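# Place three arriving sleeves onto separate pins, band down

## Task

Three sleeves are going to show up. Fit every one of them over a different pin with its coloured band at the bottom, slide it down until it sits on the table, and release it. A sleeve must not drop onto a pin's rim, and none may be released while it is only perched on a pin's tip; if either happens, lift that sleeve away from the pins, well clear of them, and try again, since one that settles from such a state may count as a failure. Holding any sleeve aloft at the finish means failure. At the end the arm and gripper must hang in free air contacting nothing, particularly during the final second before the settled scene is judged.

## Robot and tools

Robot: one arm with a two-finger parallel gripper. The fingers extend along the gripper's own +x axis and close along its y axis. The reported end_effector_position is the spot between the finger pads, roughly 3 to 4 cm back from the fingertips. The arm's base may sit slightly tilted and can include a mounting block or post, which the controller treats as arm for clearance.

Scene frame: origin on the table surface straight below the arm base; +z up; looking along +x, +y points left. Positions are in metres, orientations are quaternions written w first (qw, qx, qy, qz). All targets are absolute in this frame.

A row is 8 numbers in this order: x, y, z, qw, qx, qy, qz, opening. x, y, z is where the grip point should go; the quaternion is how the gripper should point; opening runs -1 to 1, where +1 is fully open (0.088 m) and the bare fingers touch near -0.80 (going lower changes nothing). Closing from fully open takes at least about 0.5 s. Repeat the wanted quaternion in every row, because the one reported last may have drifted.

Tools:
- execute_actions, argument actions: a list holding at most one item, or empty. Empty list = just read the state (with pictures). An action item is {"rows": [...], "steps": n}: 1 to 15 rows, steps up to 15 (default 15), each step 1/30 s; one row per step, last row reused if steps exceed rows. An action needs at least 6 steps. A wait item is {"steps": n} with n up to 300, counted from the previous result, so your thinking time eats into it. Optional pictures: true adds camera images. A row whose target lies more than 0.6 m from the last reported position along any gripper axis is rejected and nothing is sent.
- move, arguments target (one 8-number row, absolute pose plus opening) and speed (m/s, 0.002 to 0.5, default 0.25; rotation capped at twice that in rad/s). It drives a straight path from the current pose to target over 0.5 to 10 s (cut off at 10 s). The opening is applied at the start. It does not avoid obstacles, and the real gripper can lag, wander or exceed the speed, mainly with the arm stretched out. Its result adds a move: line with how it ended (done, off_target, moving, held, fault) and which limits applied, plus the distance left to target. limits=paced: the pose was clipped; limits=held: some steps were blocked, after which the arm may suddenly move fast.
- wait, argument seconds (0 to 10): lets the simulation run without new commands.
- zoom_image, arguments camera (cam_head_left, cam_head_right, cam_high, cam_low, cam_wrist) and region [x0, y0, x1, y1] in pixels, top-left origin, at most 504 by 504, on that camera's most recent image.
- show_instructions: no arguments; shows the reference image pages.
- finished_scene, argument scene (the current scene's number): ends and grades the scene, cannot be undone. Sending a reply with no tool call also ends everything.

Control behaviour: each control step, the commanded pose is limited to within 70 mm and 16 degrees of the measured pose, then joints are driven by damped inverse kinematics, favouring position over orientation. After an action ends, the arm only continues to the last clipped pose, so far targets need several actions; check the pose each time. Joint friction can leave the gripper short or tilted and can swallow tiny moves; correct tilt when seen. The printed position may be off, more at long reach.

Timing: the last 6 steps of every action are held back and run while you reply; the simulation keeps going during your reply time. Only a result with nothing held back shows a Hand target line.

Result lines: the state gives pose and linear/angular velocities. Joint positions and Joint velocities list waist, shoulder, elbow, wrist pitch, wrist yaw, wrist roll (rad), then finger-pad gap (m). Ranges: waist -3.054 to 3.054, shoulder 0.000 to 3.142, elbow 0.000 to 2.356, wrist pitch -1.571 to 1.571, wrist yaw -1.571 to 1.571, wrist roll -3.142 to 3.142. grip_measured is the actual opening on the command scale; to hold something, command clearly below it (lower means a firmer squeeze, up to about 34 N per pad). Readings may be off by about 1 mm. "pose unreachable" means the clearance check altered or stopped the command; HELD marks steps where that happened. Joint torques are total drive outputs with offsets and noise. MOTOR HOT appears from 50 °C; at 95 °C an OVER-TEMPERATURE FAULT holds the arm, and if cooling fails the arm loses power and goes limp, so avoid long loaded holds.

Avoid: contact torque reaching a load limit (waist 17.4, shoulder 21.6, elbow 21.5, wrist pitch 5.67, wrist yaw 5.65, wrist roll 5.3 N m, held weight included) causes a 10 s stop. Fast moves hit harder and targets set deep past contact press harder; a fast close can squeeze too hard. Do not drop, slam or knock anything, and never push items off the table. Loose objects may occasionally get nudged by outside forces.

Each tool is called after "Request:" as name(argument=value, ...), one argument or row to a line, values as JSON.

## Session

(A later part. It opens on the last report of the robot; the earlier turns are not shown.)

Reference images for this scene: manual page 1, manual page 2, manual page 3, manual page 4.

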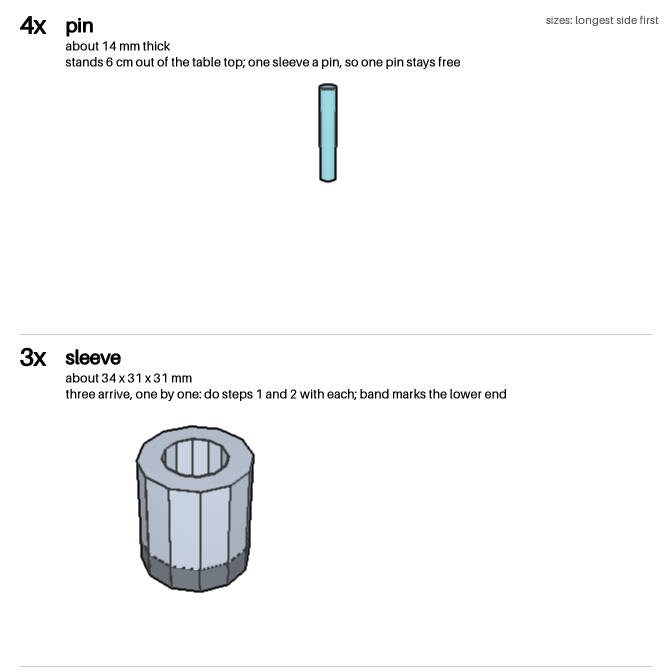

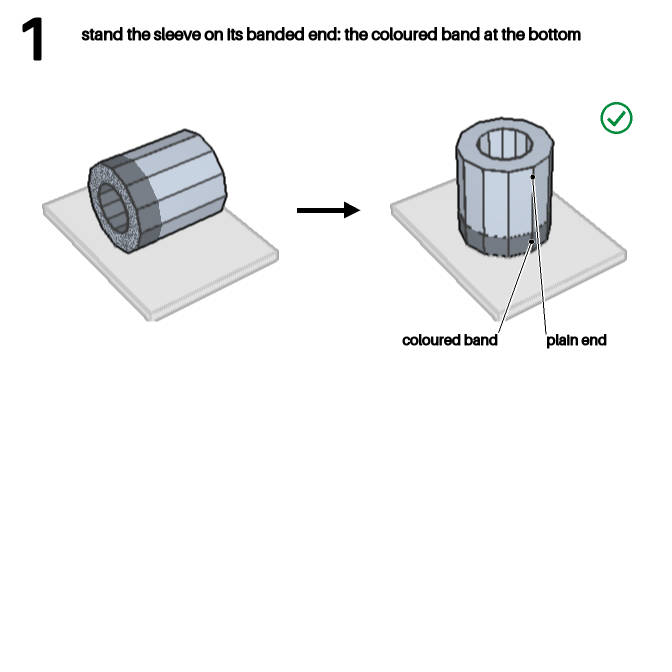

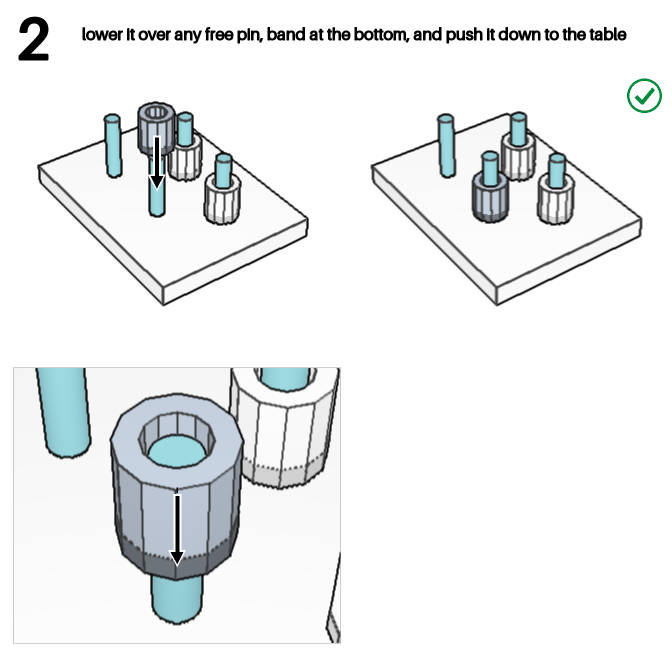

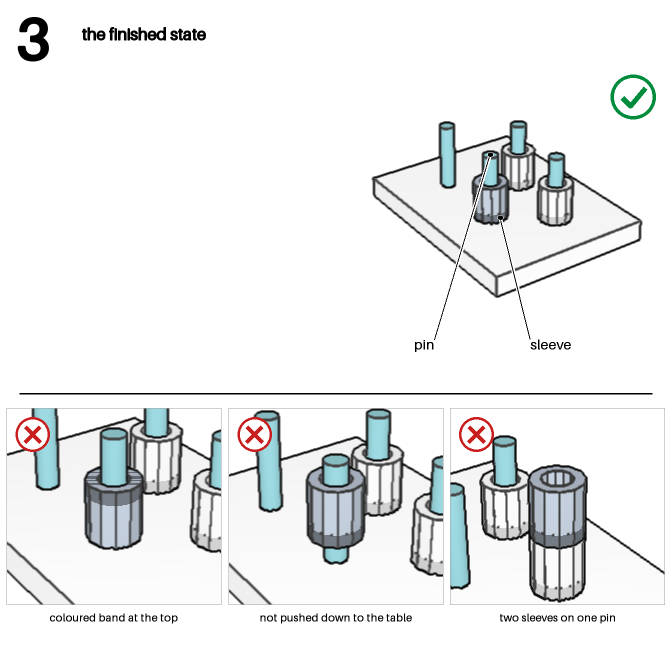

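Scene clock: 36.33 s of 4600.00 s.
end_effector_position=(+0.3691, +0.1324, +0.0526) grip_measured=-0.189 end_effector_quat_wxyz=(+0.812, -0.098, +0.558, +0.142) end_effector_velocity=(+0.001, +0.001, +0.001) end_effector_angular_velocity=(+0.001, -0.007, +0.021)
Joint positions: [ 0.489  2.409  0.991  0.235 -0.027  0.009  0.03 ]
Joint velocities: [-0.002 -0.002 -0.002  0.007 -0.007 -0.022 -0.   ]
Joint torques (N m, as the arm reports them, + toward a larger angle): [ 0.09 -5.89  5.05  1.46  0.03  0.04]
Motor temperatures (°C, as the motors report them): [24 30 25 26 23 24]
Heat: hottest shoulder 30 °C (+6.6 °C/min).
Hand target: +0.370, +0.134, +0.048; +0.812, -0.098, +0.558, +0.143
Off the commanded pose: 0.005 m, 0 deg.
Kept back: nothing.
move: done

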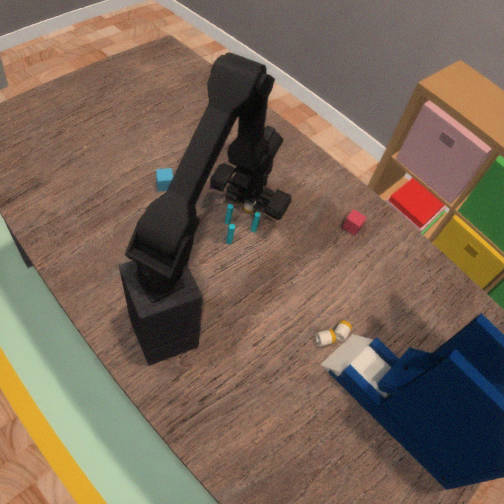

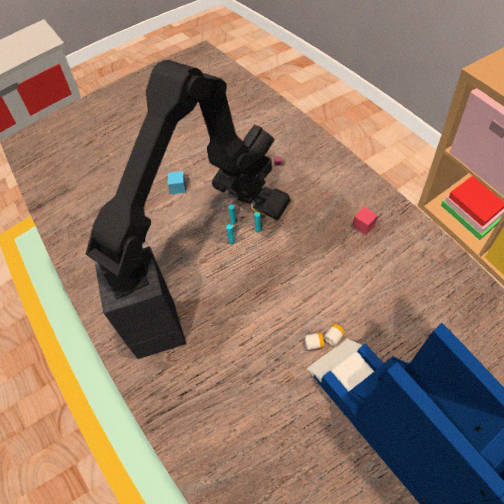

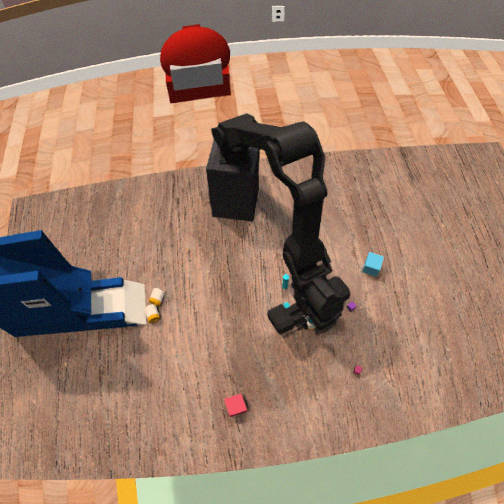

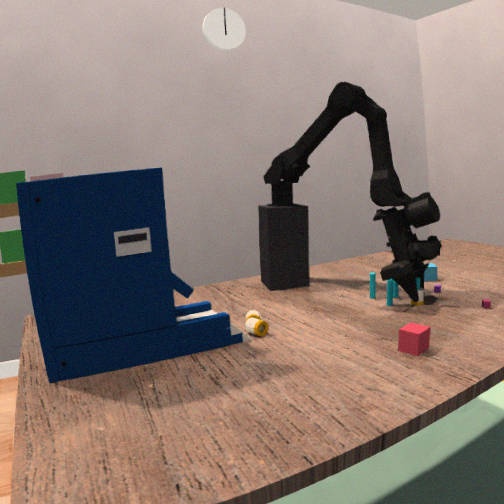

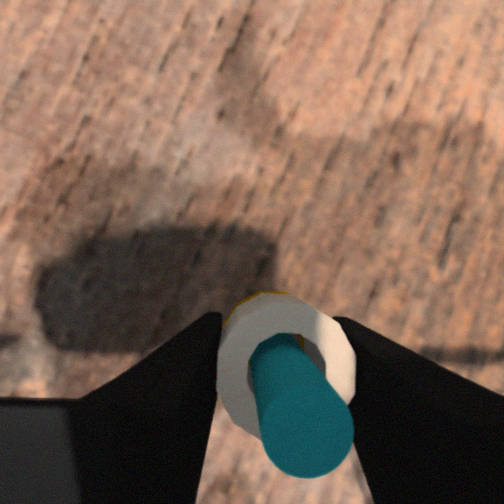

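Request:
move(
  target=[0.369,0.1325,0.053,0.8116,-0.0984,0.5578,0.1431,0.1],
)

Request:
move(
  target=[0.369,0.1325,0.13,0.8116,-0.0984,0.5578,0.1431,0.1],
)

Request:
move(
  target=[0.24,-0.2187,0.085,0.8965,0.0926,0.3713,-0.2235,0.15],
  speed=0.35,
)

Scene clock: 37.40 s of 4600.00 s.
end_effector_position=(+0.3691, +0.1324, +0.0526) grip_measured=+0.098 end_effector_quat_wxyz=(+0.812, -0.098, +0.558, +0.142) end_effector_velocity=(+0.002, -0.001, +0.003) end_effector_angular_velocity=(-0.008, -0.006, +0.002)
Joint positions: [ 0.489  2.409  0.991  0.235 -0.027  0.009  0.044]
Joint velocities: [-0.002 -0.007  0.002 -0.007  0.007 -0.007  0.001]
Joint torques (N m, as the arm reports them, + toward a larger angle): [-0.23 -7.71  3.93  0.79 -0.02 -0.05]
Motor temperatures (°C, as the motors report them): [24 30 25 26 23 24]
Heat: hottest shoulder 30 °C (+6.4 °C/min).
Hand target: +0.369, +0.133, +0.053; +0.812, -0.098, +0.558, +0.143
Off the commanded pose: 0.000 m, 0 deg.
Kept back: nothing.
move: done

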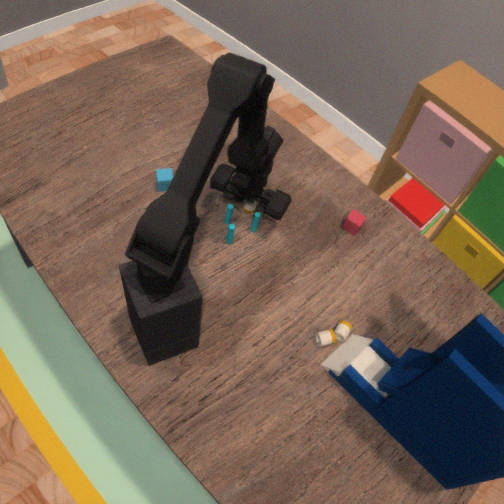

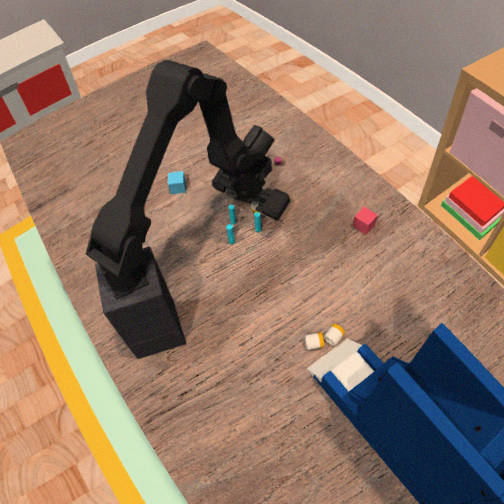

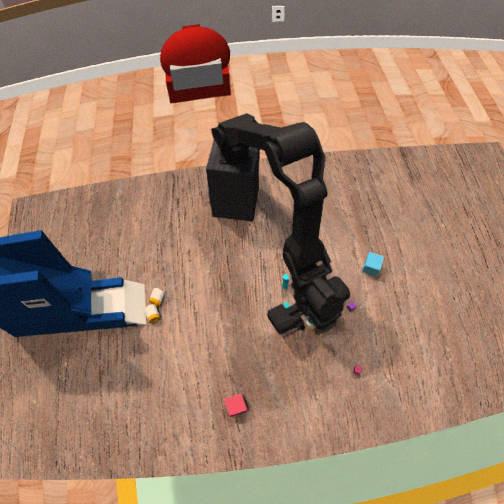

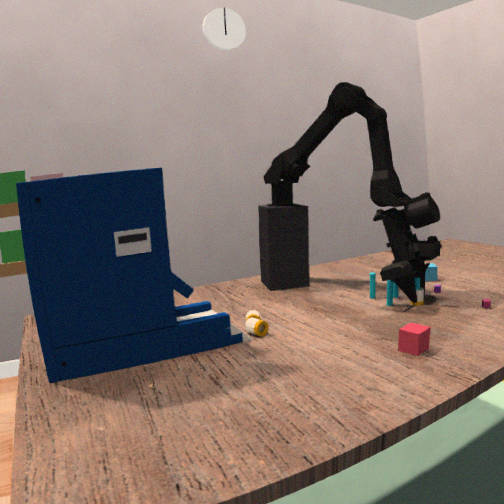

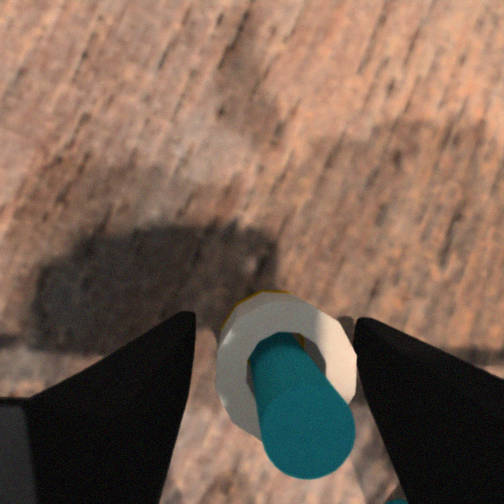

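Scene clock: 38.37 s of 4600.00 s.
end_effector_position=(+0.3685, +0.1334, +0.1256) grip_measured=+0.100 end_effector_quat_wxyz=(+0.810, -0.098, +0.561, +0.141) end_effector_velocity=(-0.001, +0.000, +0.006) end_effector_angular_velocity=(+0.016, +0.008, +0.007)
Joint positions: [ 0.487  2.149  0.967 -0.008 -0.027  0.008  0.044]
Joint velocities: [-0.007 -0.022 -0.002 -0.022 -0.022 -0.007 -0.   ]
Joint torques (N m, as the arm reports them, + toward a larger angle): [-0.56 -8.61  4.3   0.74 -0.09 -0.19]
Motor temperatures (°C, as the motors report them): [24 30 25 26 23 24]
Heat: hottest shoulder 30 °C (+6.3 °C/min).
Hand target: +0.369, +0.132, +0.130; +0.811, -0.099, +0.558, +0.143
Off the commanded pose: 0.005 m, 0 deg.
Kept back: nothing.
move: done

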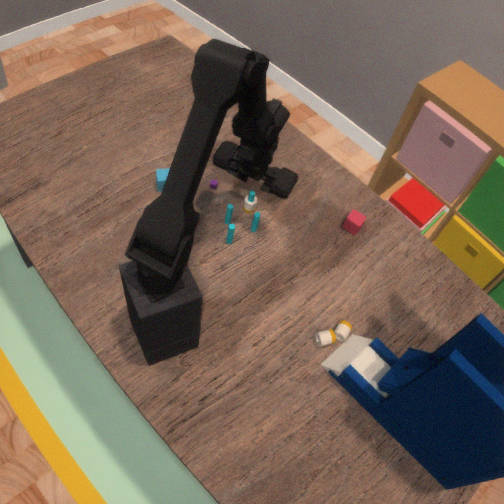

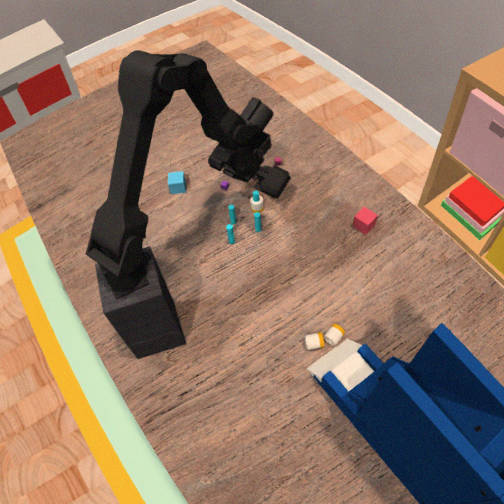

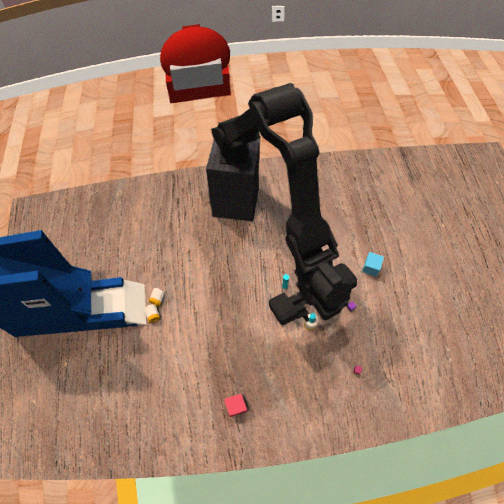

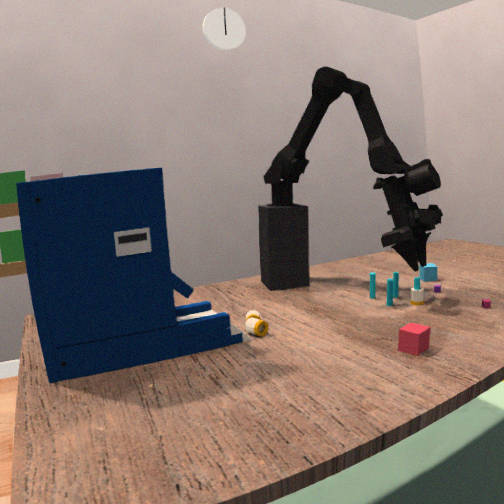

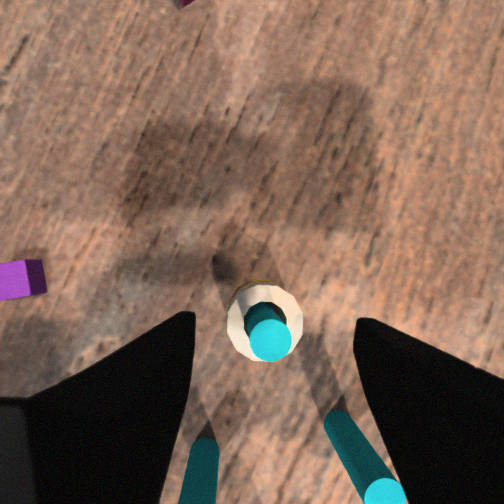

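Scene clock: 40.33 s of 4600.00 s.
end_effector_position=(+0.2409, -0.2193, +0.0859) grip_measured=+0.150 end_effector_quat_wxyz=(+0.894, +0.092, +0.375, -0.228) end_effector_velocity=(-0.001, -0.003, +0.001) end_effector_angular_velocity=(+0.003, -0.012, -0.012)
Joint positions: [-0.702  2.451  0.461  1.154 -0.261 -0.237  0.046]
Joint velocities: [-0.012  0.002  0.002  0.007 -0.007  0.007  0.   ]
Joint torques (N m, as the arm reports them, + toward a larger angle): [-0.52 -4.75  2.27  1.75 -0.28 -0.17]
Motor temperatures (°C, as the motors report them): [24 30 25 26 23 24]
Heat: hottest shoulder 30 °C (+6.0 °C/min).
Hand target: +0.241, -0.220, +0.085; +0.895, +0.091, +0.374, -0.226
Off the commanded pose: 0.001 m, 1 deg.
Kept back: nothing.
move: done

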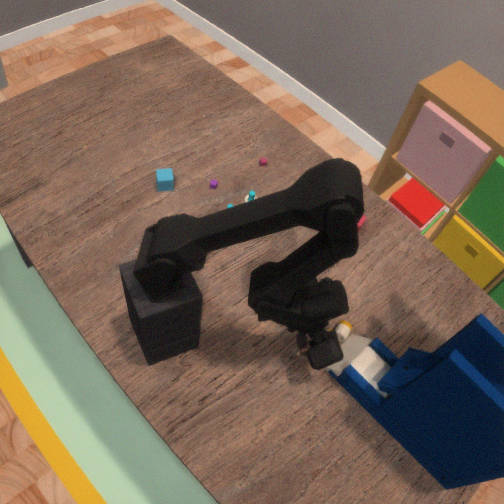

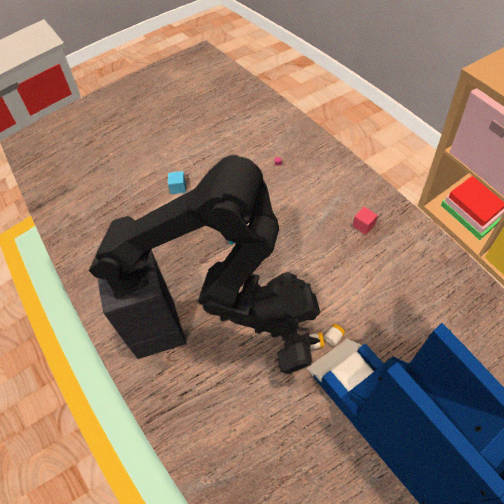

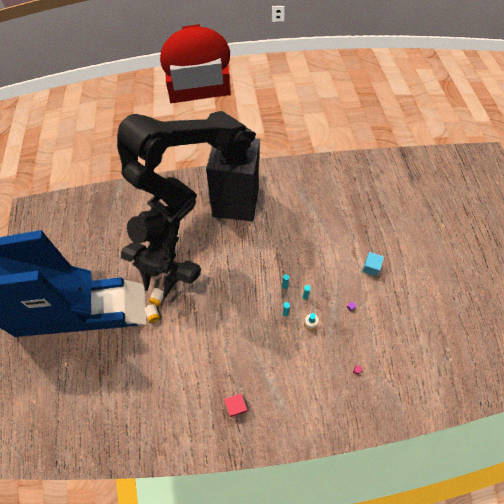

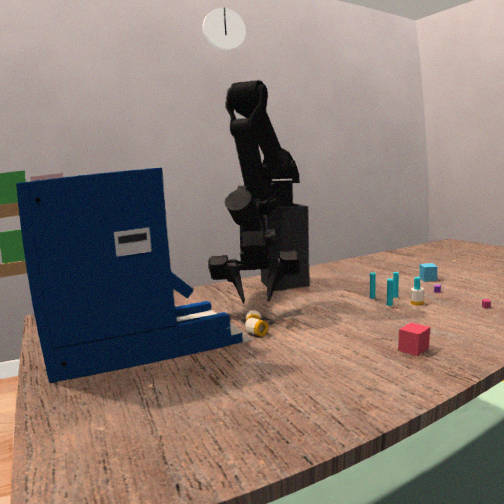

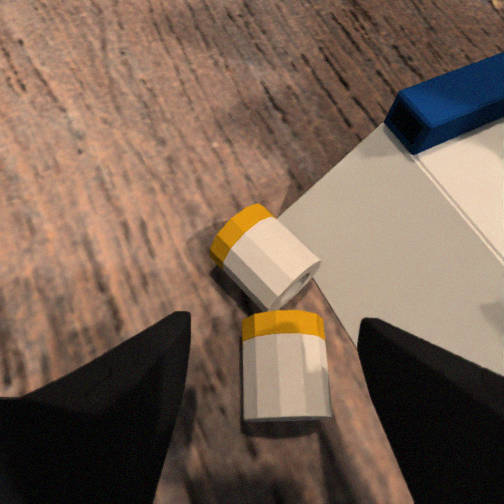

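Request:
move(
  target=[0.240,-0.227,0.052,0.8965,0.0926,0.3713,-0.2235,0.15],
  speed=0.08,
)

Scene clock: 41.43 s of 4600.00 s.
end_effector_position=(+0.2407, -0.2269, +0.0539) grip_measured=+0.150 end_effector_quat_wxyz=(+0.896, +0.093, +0.371, -0.226) end_effector_velocity=(-0.001, -0.001, -0.001) end_effector_angular_velocity=(-0.003, -0.003, +0.003)
Joint positions: [-0.725  2.625  0.548  1.241 -0.284 -0.252  0.046]
Joint velocities: [-0.007  0.007  0.002  0.007 -0.007 -0.007 -0.   ]
Joint torques (N m, as the arm reports them, + toward a larger angle): [-0.53 -5.09  1.76  1.74 -0.3  -0.19]
Motor temperatures (°C, as the motors report them): [24 30 25 26 23 24]
Heat: hottest shoulder 30 °C (+5.8 °C/min).
Hand target: +0.240, -0.227, +0.052; +0.896, +0.093, +0.372, -0.223
Off the commanded pose: 0.002 m, 0 deg.
Kept back: nothing.
move: done

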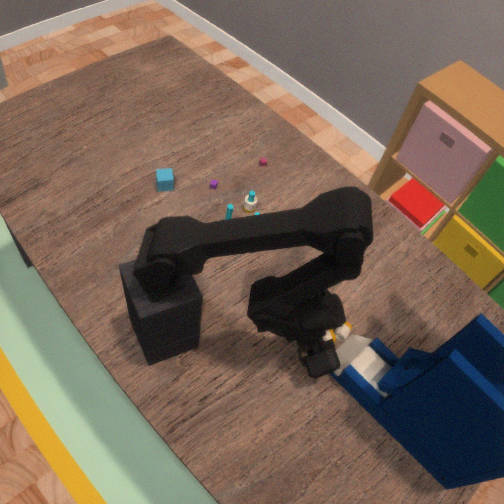

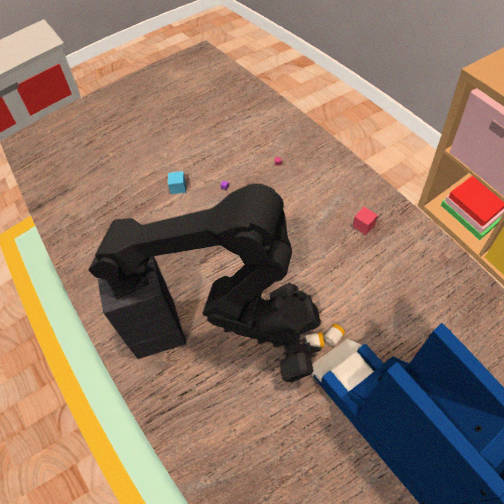

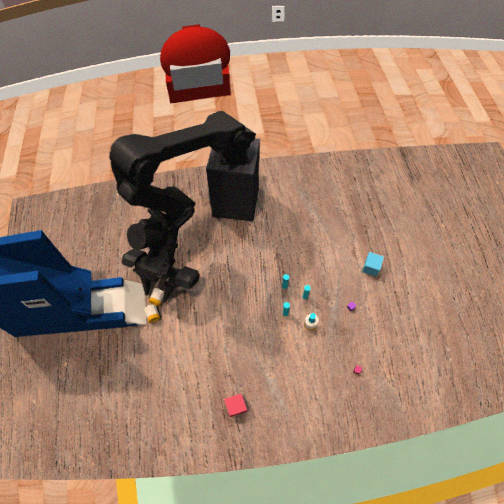

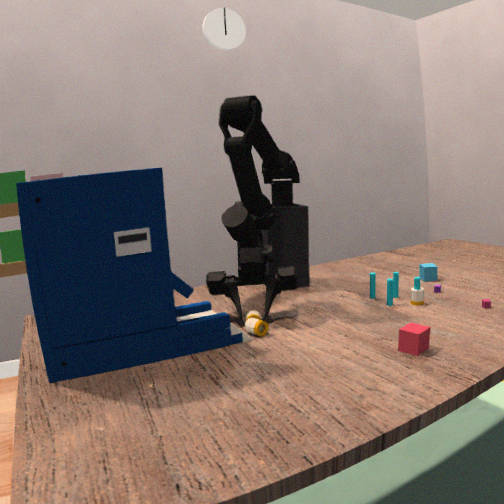

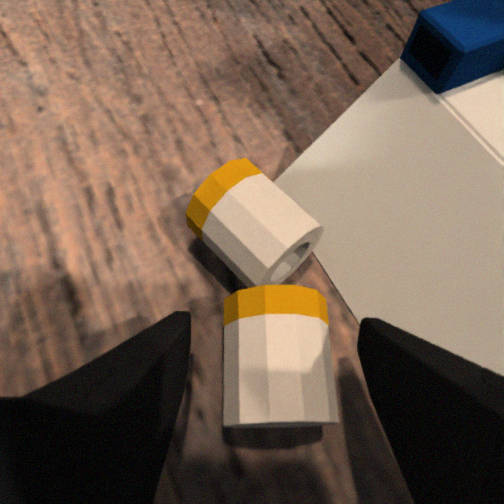

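Request:
move(
  target=[0.2395,-0.2275,0.036,0.8965,0.0926,0.3713,-0.2235,0.05],
  speed=0.04,
)

Request:
move(
  target=[0.2395,-0.2275,0.037,0.8965,0.0926,0.3713,-0.2235,-0.45],
)

Scene clock: 42.47 s of 4600.00 s.
end_effector_position=(+0.2401, -0.2276, +0.0379) grip_measured=+0.050 end_effector_quat_wxyz=(+0.896, +0.094, +0.371, -0.226) end_effector_velocity=(-0.001, +0.002, -0.003) end_effector_angular_velocity=(+0.008, +0.006, +0.007)
Joint positions: [-0.727  2.706  0.588  1.282 -0.285 -0.253  0.041]
Joint velocities: [-0.002  0.007  0.002 -0.007 -0.007 -0.007 -0.   ]
Joint torques (N m, as the arm reports them, + toward a larger angle): [-0.53 -5.06  1.52  1.73 -0.3  -0.18]
Motor temperatures (°C, as the motors report them): [24 30 25 26 23 24]
Heat: hottest shoulder 30 °C (+5.7 °C/min).
Hand target: +0.240, -0.228, +0.036; +0.896, +0.093, +0.371, -0.224
Off the commanded pose: 0.002 m, 0 deg.
Kept back: nothing.
move: done

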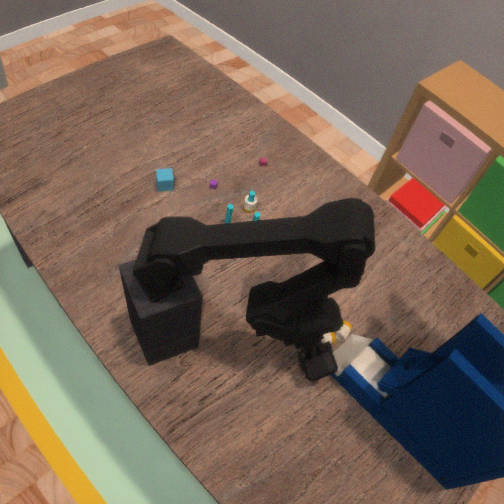

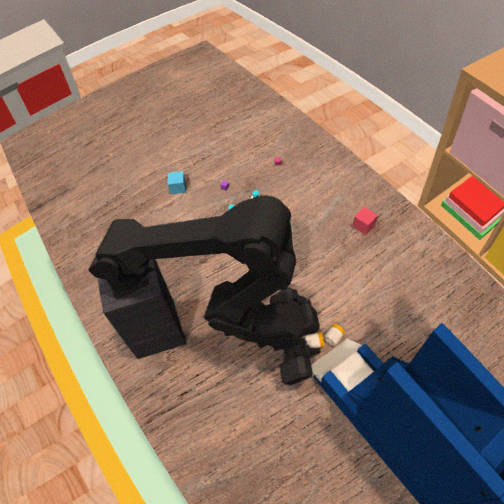

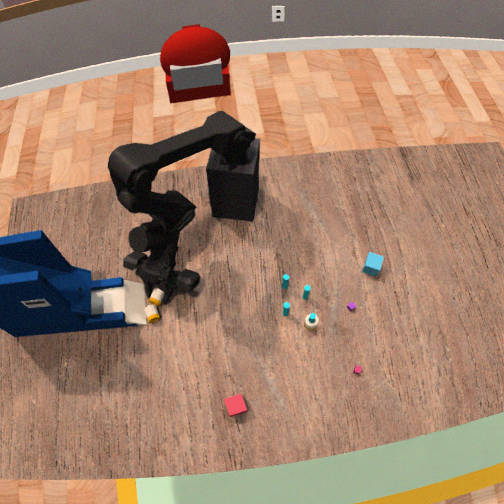

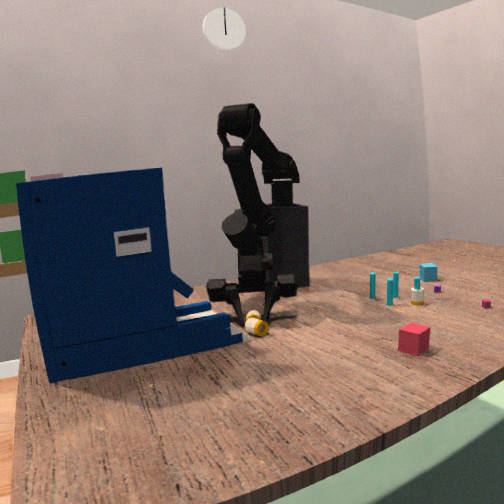

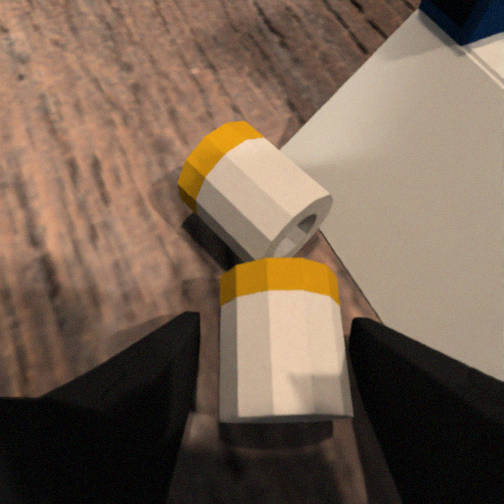

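Scene clock: 43.17 s of 4600.00 s.
end_effector_position=(+0.2402, -0.2278, +0.0379) grip_measured=-0.185 end_effector_quat_wxyz=(+0.896, +0.094, +0.371, -0.226) end_effector_velocity=(+0.000, +0.000, +0.001) end_effector_angular_velocity=(+0.001, -0.000, +0.008)
Joint positions: [-0.727  2.706  0.588  1.282 -0.285 -0.253  0.03 ]
Joint velocities: [-0.002 -0.007 -0.002 -0.007 -0.007 -0.007 -0.   ]
Joint torques (N m, as the arm reports them, + toward a larger angle): [-0.52 -5.44  1.38  1.62 -0.29 -0.18]
Motor temperatures (°C, as the motors report them): [24 30 25 26 23 24]
Heat: hottest shoulder 30 °C (+5.6 °C/min).
Hand target: +0.240, -0.228, +0.037; +0.896, +0.092, +0.371, -0.224
Off the commanded pose: 0.001 m, 0 deg.
Kept back: nothing.
move: done

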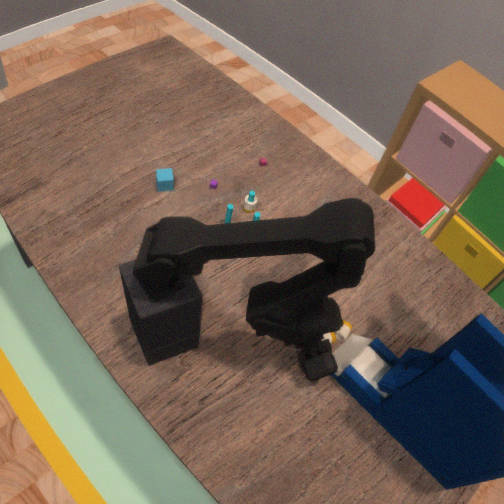

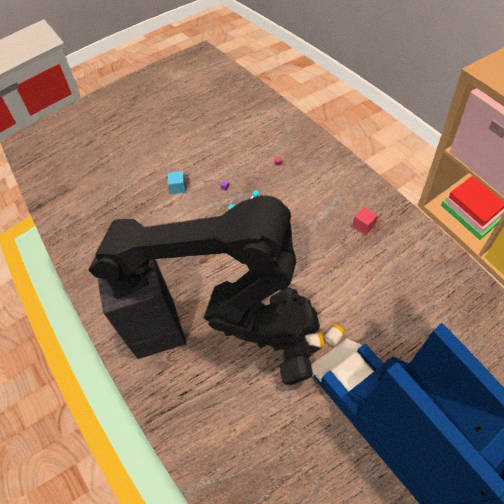

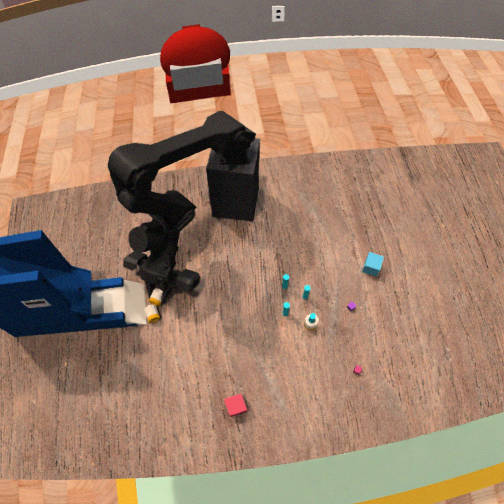

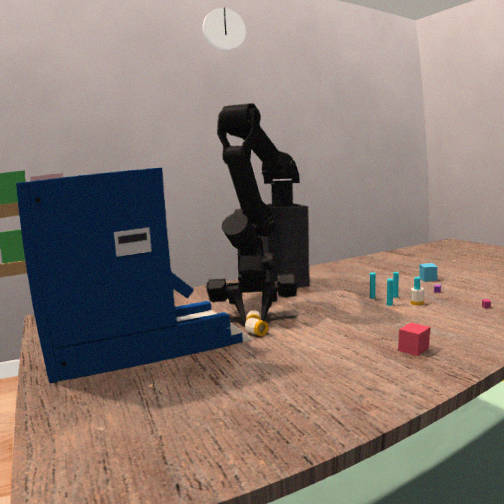

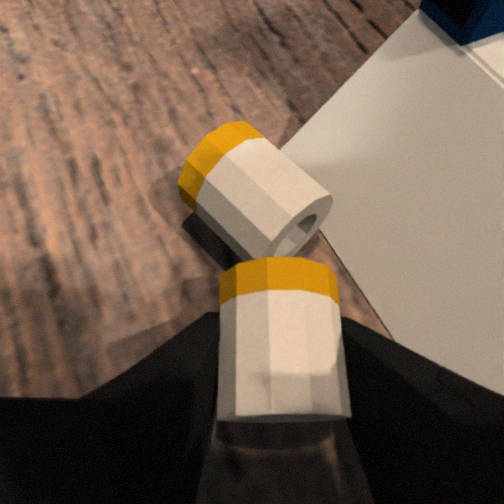

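Request:
move(
  target=[0.24,-0.215,0.10,0.8965,0.0926,0.3713,-0.2235,-0.45],
)

Request:
move(
  target=[0.30,-0.08,0.07,0.3794,0.1206,0.9160,-0.0499,-0.45],
  speed=0.4,
)

Request:
move(
  target=[0.30,-0.08,0.042,0.3794,0.1206,0.9160,-0.0499,-0.45],
  speed=0.04,
)

Scene clock: 44.40 s of 4600.00 s.
end_effector_position=(+0.2388, -0.2142, +0.0966) grip_measured=-0.187 end_effector_quat_wxyz=(+0.896, +0.093, +0.374, -0.221) end_effector_velocity=(-0.000, +0.001, +0.004) end_effector_angular_velocity=(+0.001, +0.000, +0.008)
Joint positions: [-0.705  2.392  0.426  1.129 -0.277 -0.243  0.03 ]
Joint velocities: [-0.002 -0.027 -0.007 -0.022 -0.007 -0.007 -0.   ]
Joint torques (N m, as the arm reports them, + toward a larger angle): [ 0.12 -6.48  1.63  1.4   0.03  0.18]
Motor temperatures (°C, as the motors report them): [24 30 24 26 23 24]
Heat: hottest shoulder 30 °C (+5.4 °C/min).
Hand target: +0.240, -0.215, +0.100; +0.897, +0.093, +0.371, -0.223
Off the commanded pose: 0.004 m, 0 deg.
Kept back: nothing.
move: done

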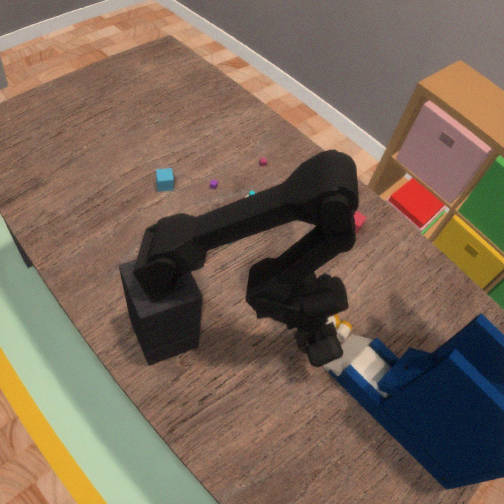

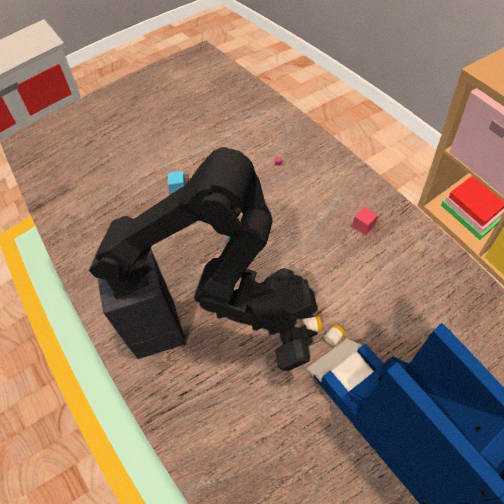

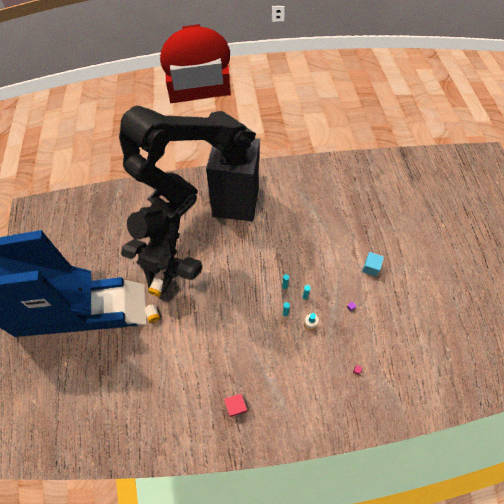

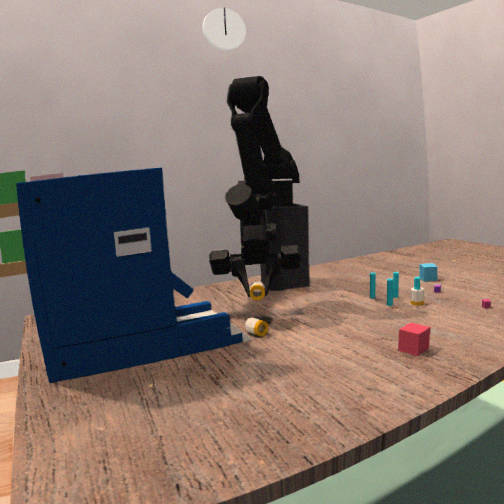

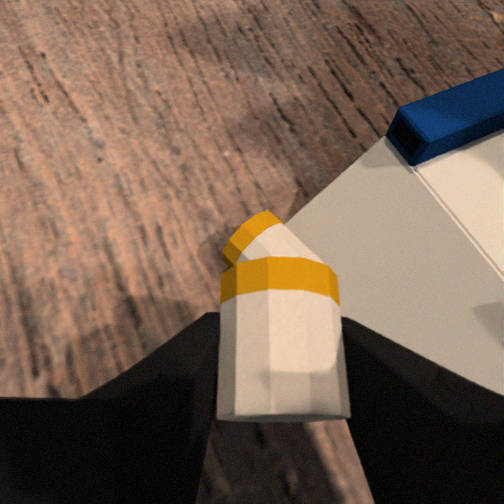

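Scene clock: 46.97 s of 4600.00 s.
end_effector_position=(+0.3002, -0.0814, +0.0725) grip_measured=-0.188 end_effector_quat_wxyz=(+0.386, +0.115, +0.914, -0.047) end_effector_velocity=(+0.000, +0.003, +0.004) end_effector_angular_velocity=(+0.028, +0.025, -0.014)
Joint positions: [-0.114  2.852  1.896 -1.387 -0.02  -0.034  0.03 ]
Joint velocities: [-0.002  0.017  0.037 -0.051 -0.022 -0.007  0.   ]
Joint torques (N m, as the arm reports them, + toward a larger angle): [-0.14 -7.97  4.91 -1.59 -0.16  0.12]
Motor temperatures (°C, as the motors report them): [24 31 25 26 23 24]
Heat: hottest shoulder 31 °C (+6.4 °C/min).
Hand target: +0.300, -0.080, +0.070; +0.382, +0.117, +0.916, -0.047
Off the commanded pose: 0.003 m, 1 deg.
Kept back: nothing.
move: done

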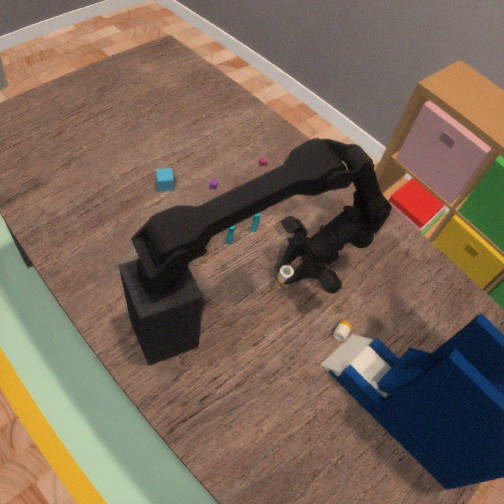

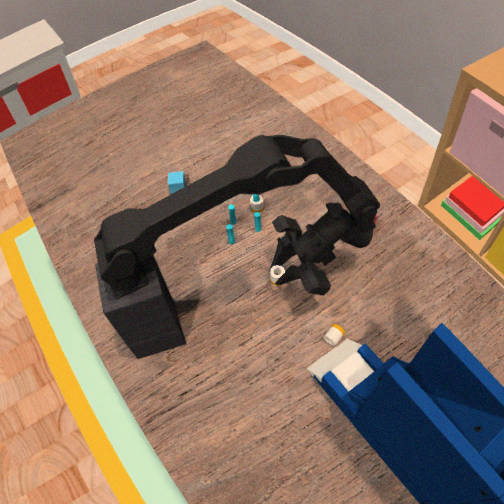

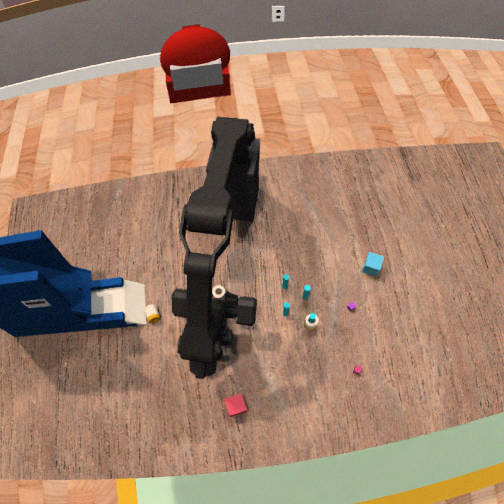

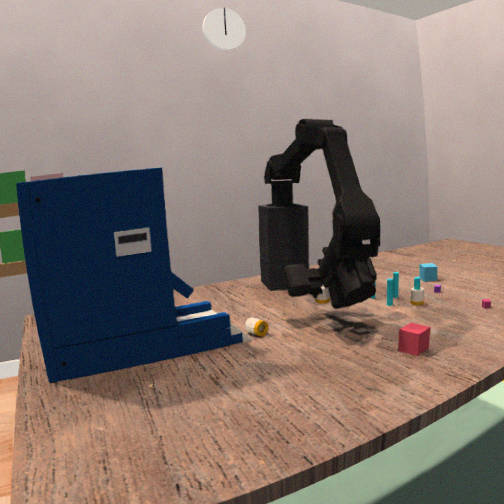

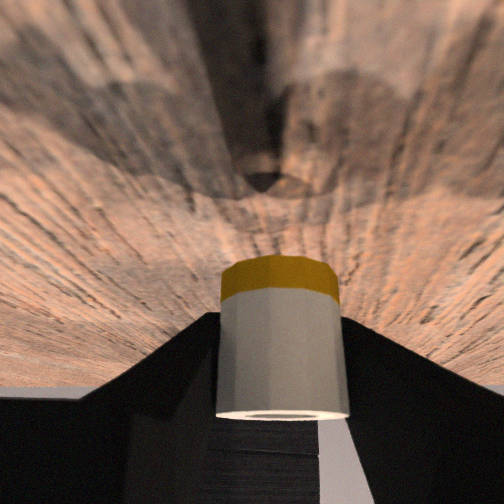

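Scene clock: 48.10 s of 4600.00 s.
end_effector_position=(+0.2996, -0.0815, +0.0449) grip_measured=-0.188 end_effector_quat_wxyz=(+0.380, +0.118, +0.916, -0.048) end_effector_velocity=(+0.003, +0.004, +0.002) end_effector_angular_velocity=(+0.029, -0.011, -0.023)
Joint positions: [-0.114  2.946  1.962 -1.37  -0.024 -0.027  0.03 ]
Joint velocities: [-0.002 -0.002  0.007 -0.007 -0.037 -0.007 -0.   ]
Joint torques (N m, as the arm reports them, + toward a larger angle): [-0.12 -8.08  4.8  -1.27 -0.17  0.17]
Motor temperatures (°C, as the motors report them): [24 31 25 26 23 24]
Heat: hottest shoulder 31 °C (+6.2 °C/min).
Hand target: +0.300, -0.080, +0.042; +0.379, +0.121, +0.916, -0.050
Off the commanded pose: 0.003 m, 0 deg.
Kept back: nothing.
move: done

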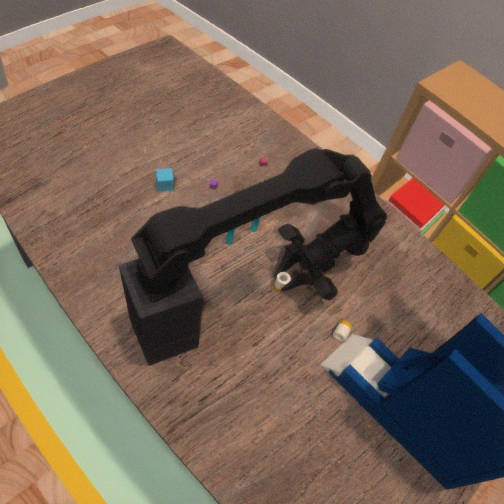

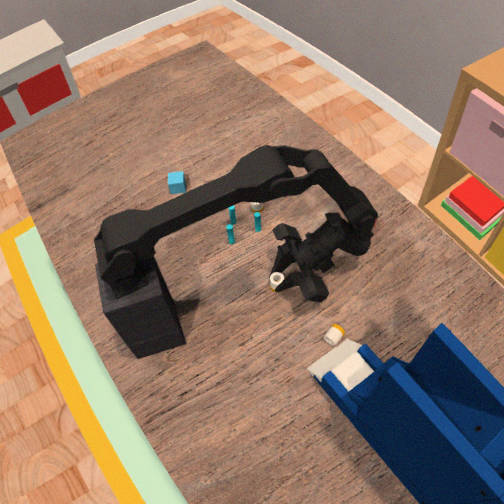

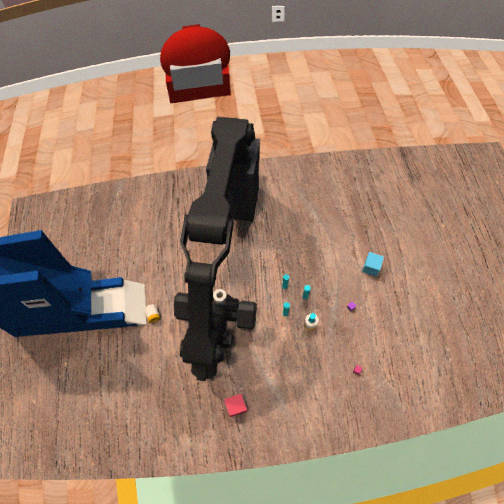

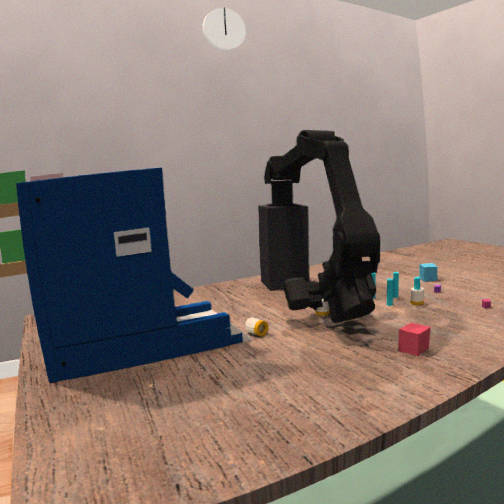

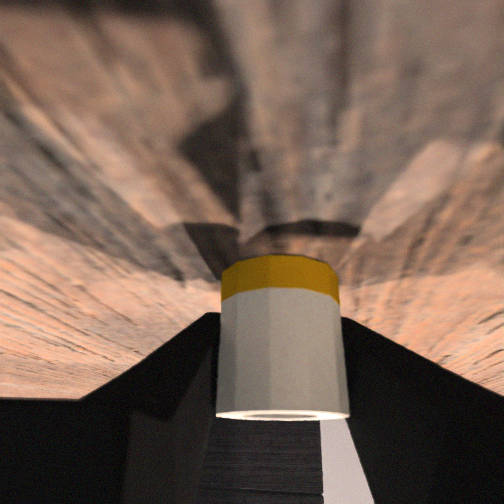

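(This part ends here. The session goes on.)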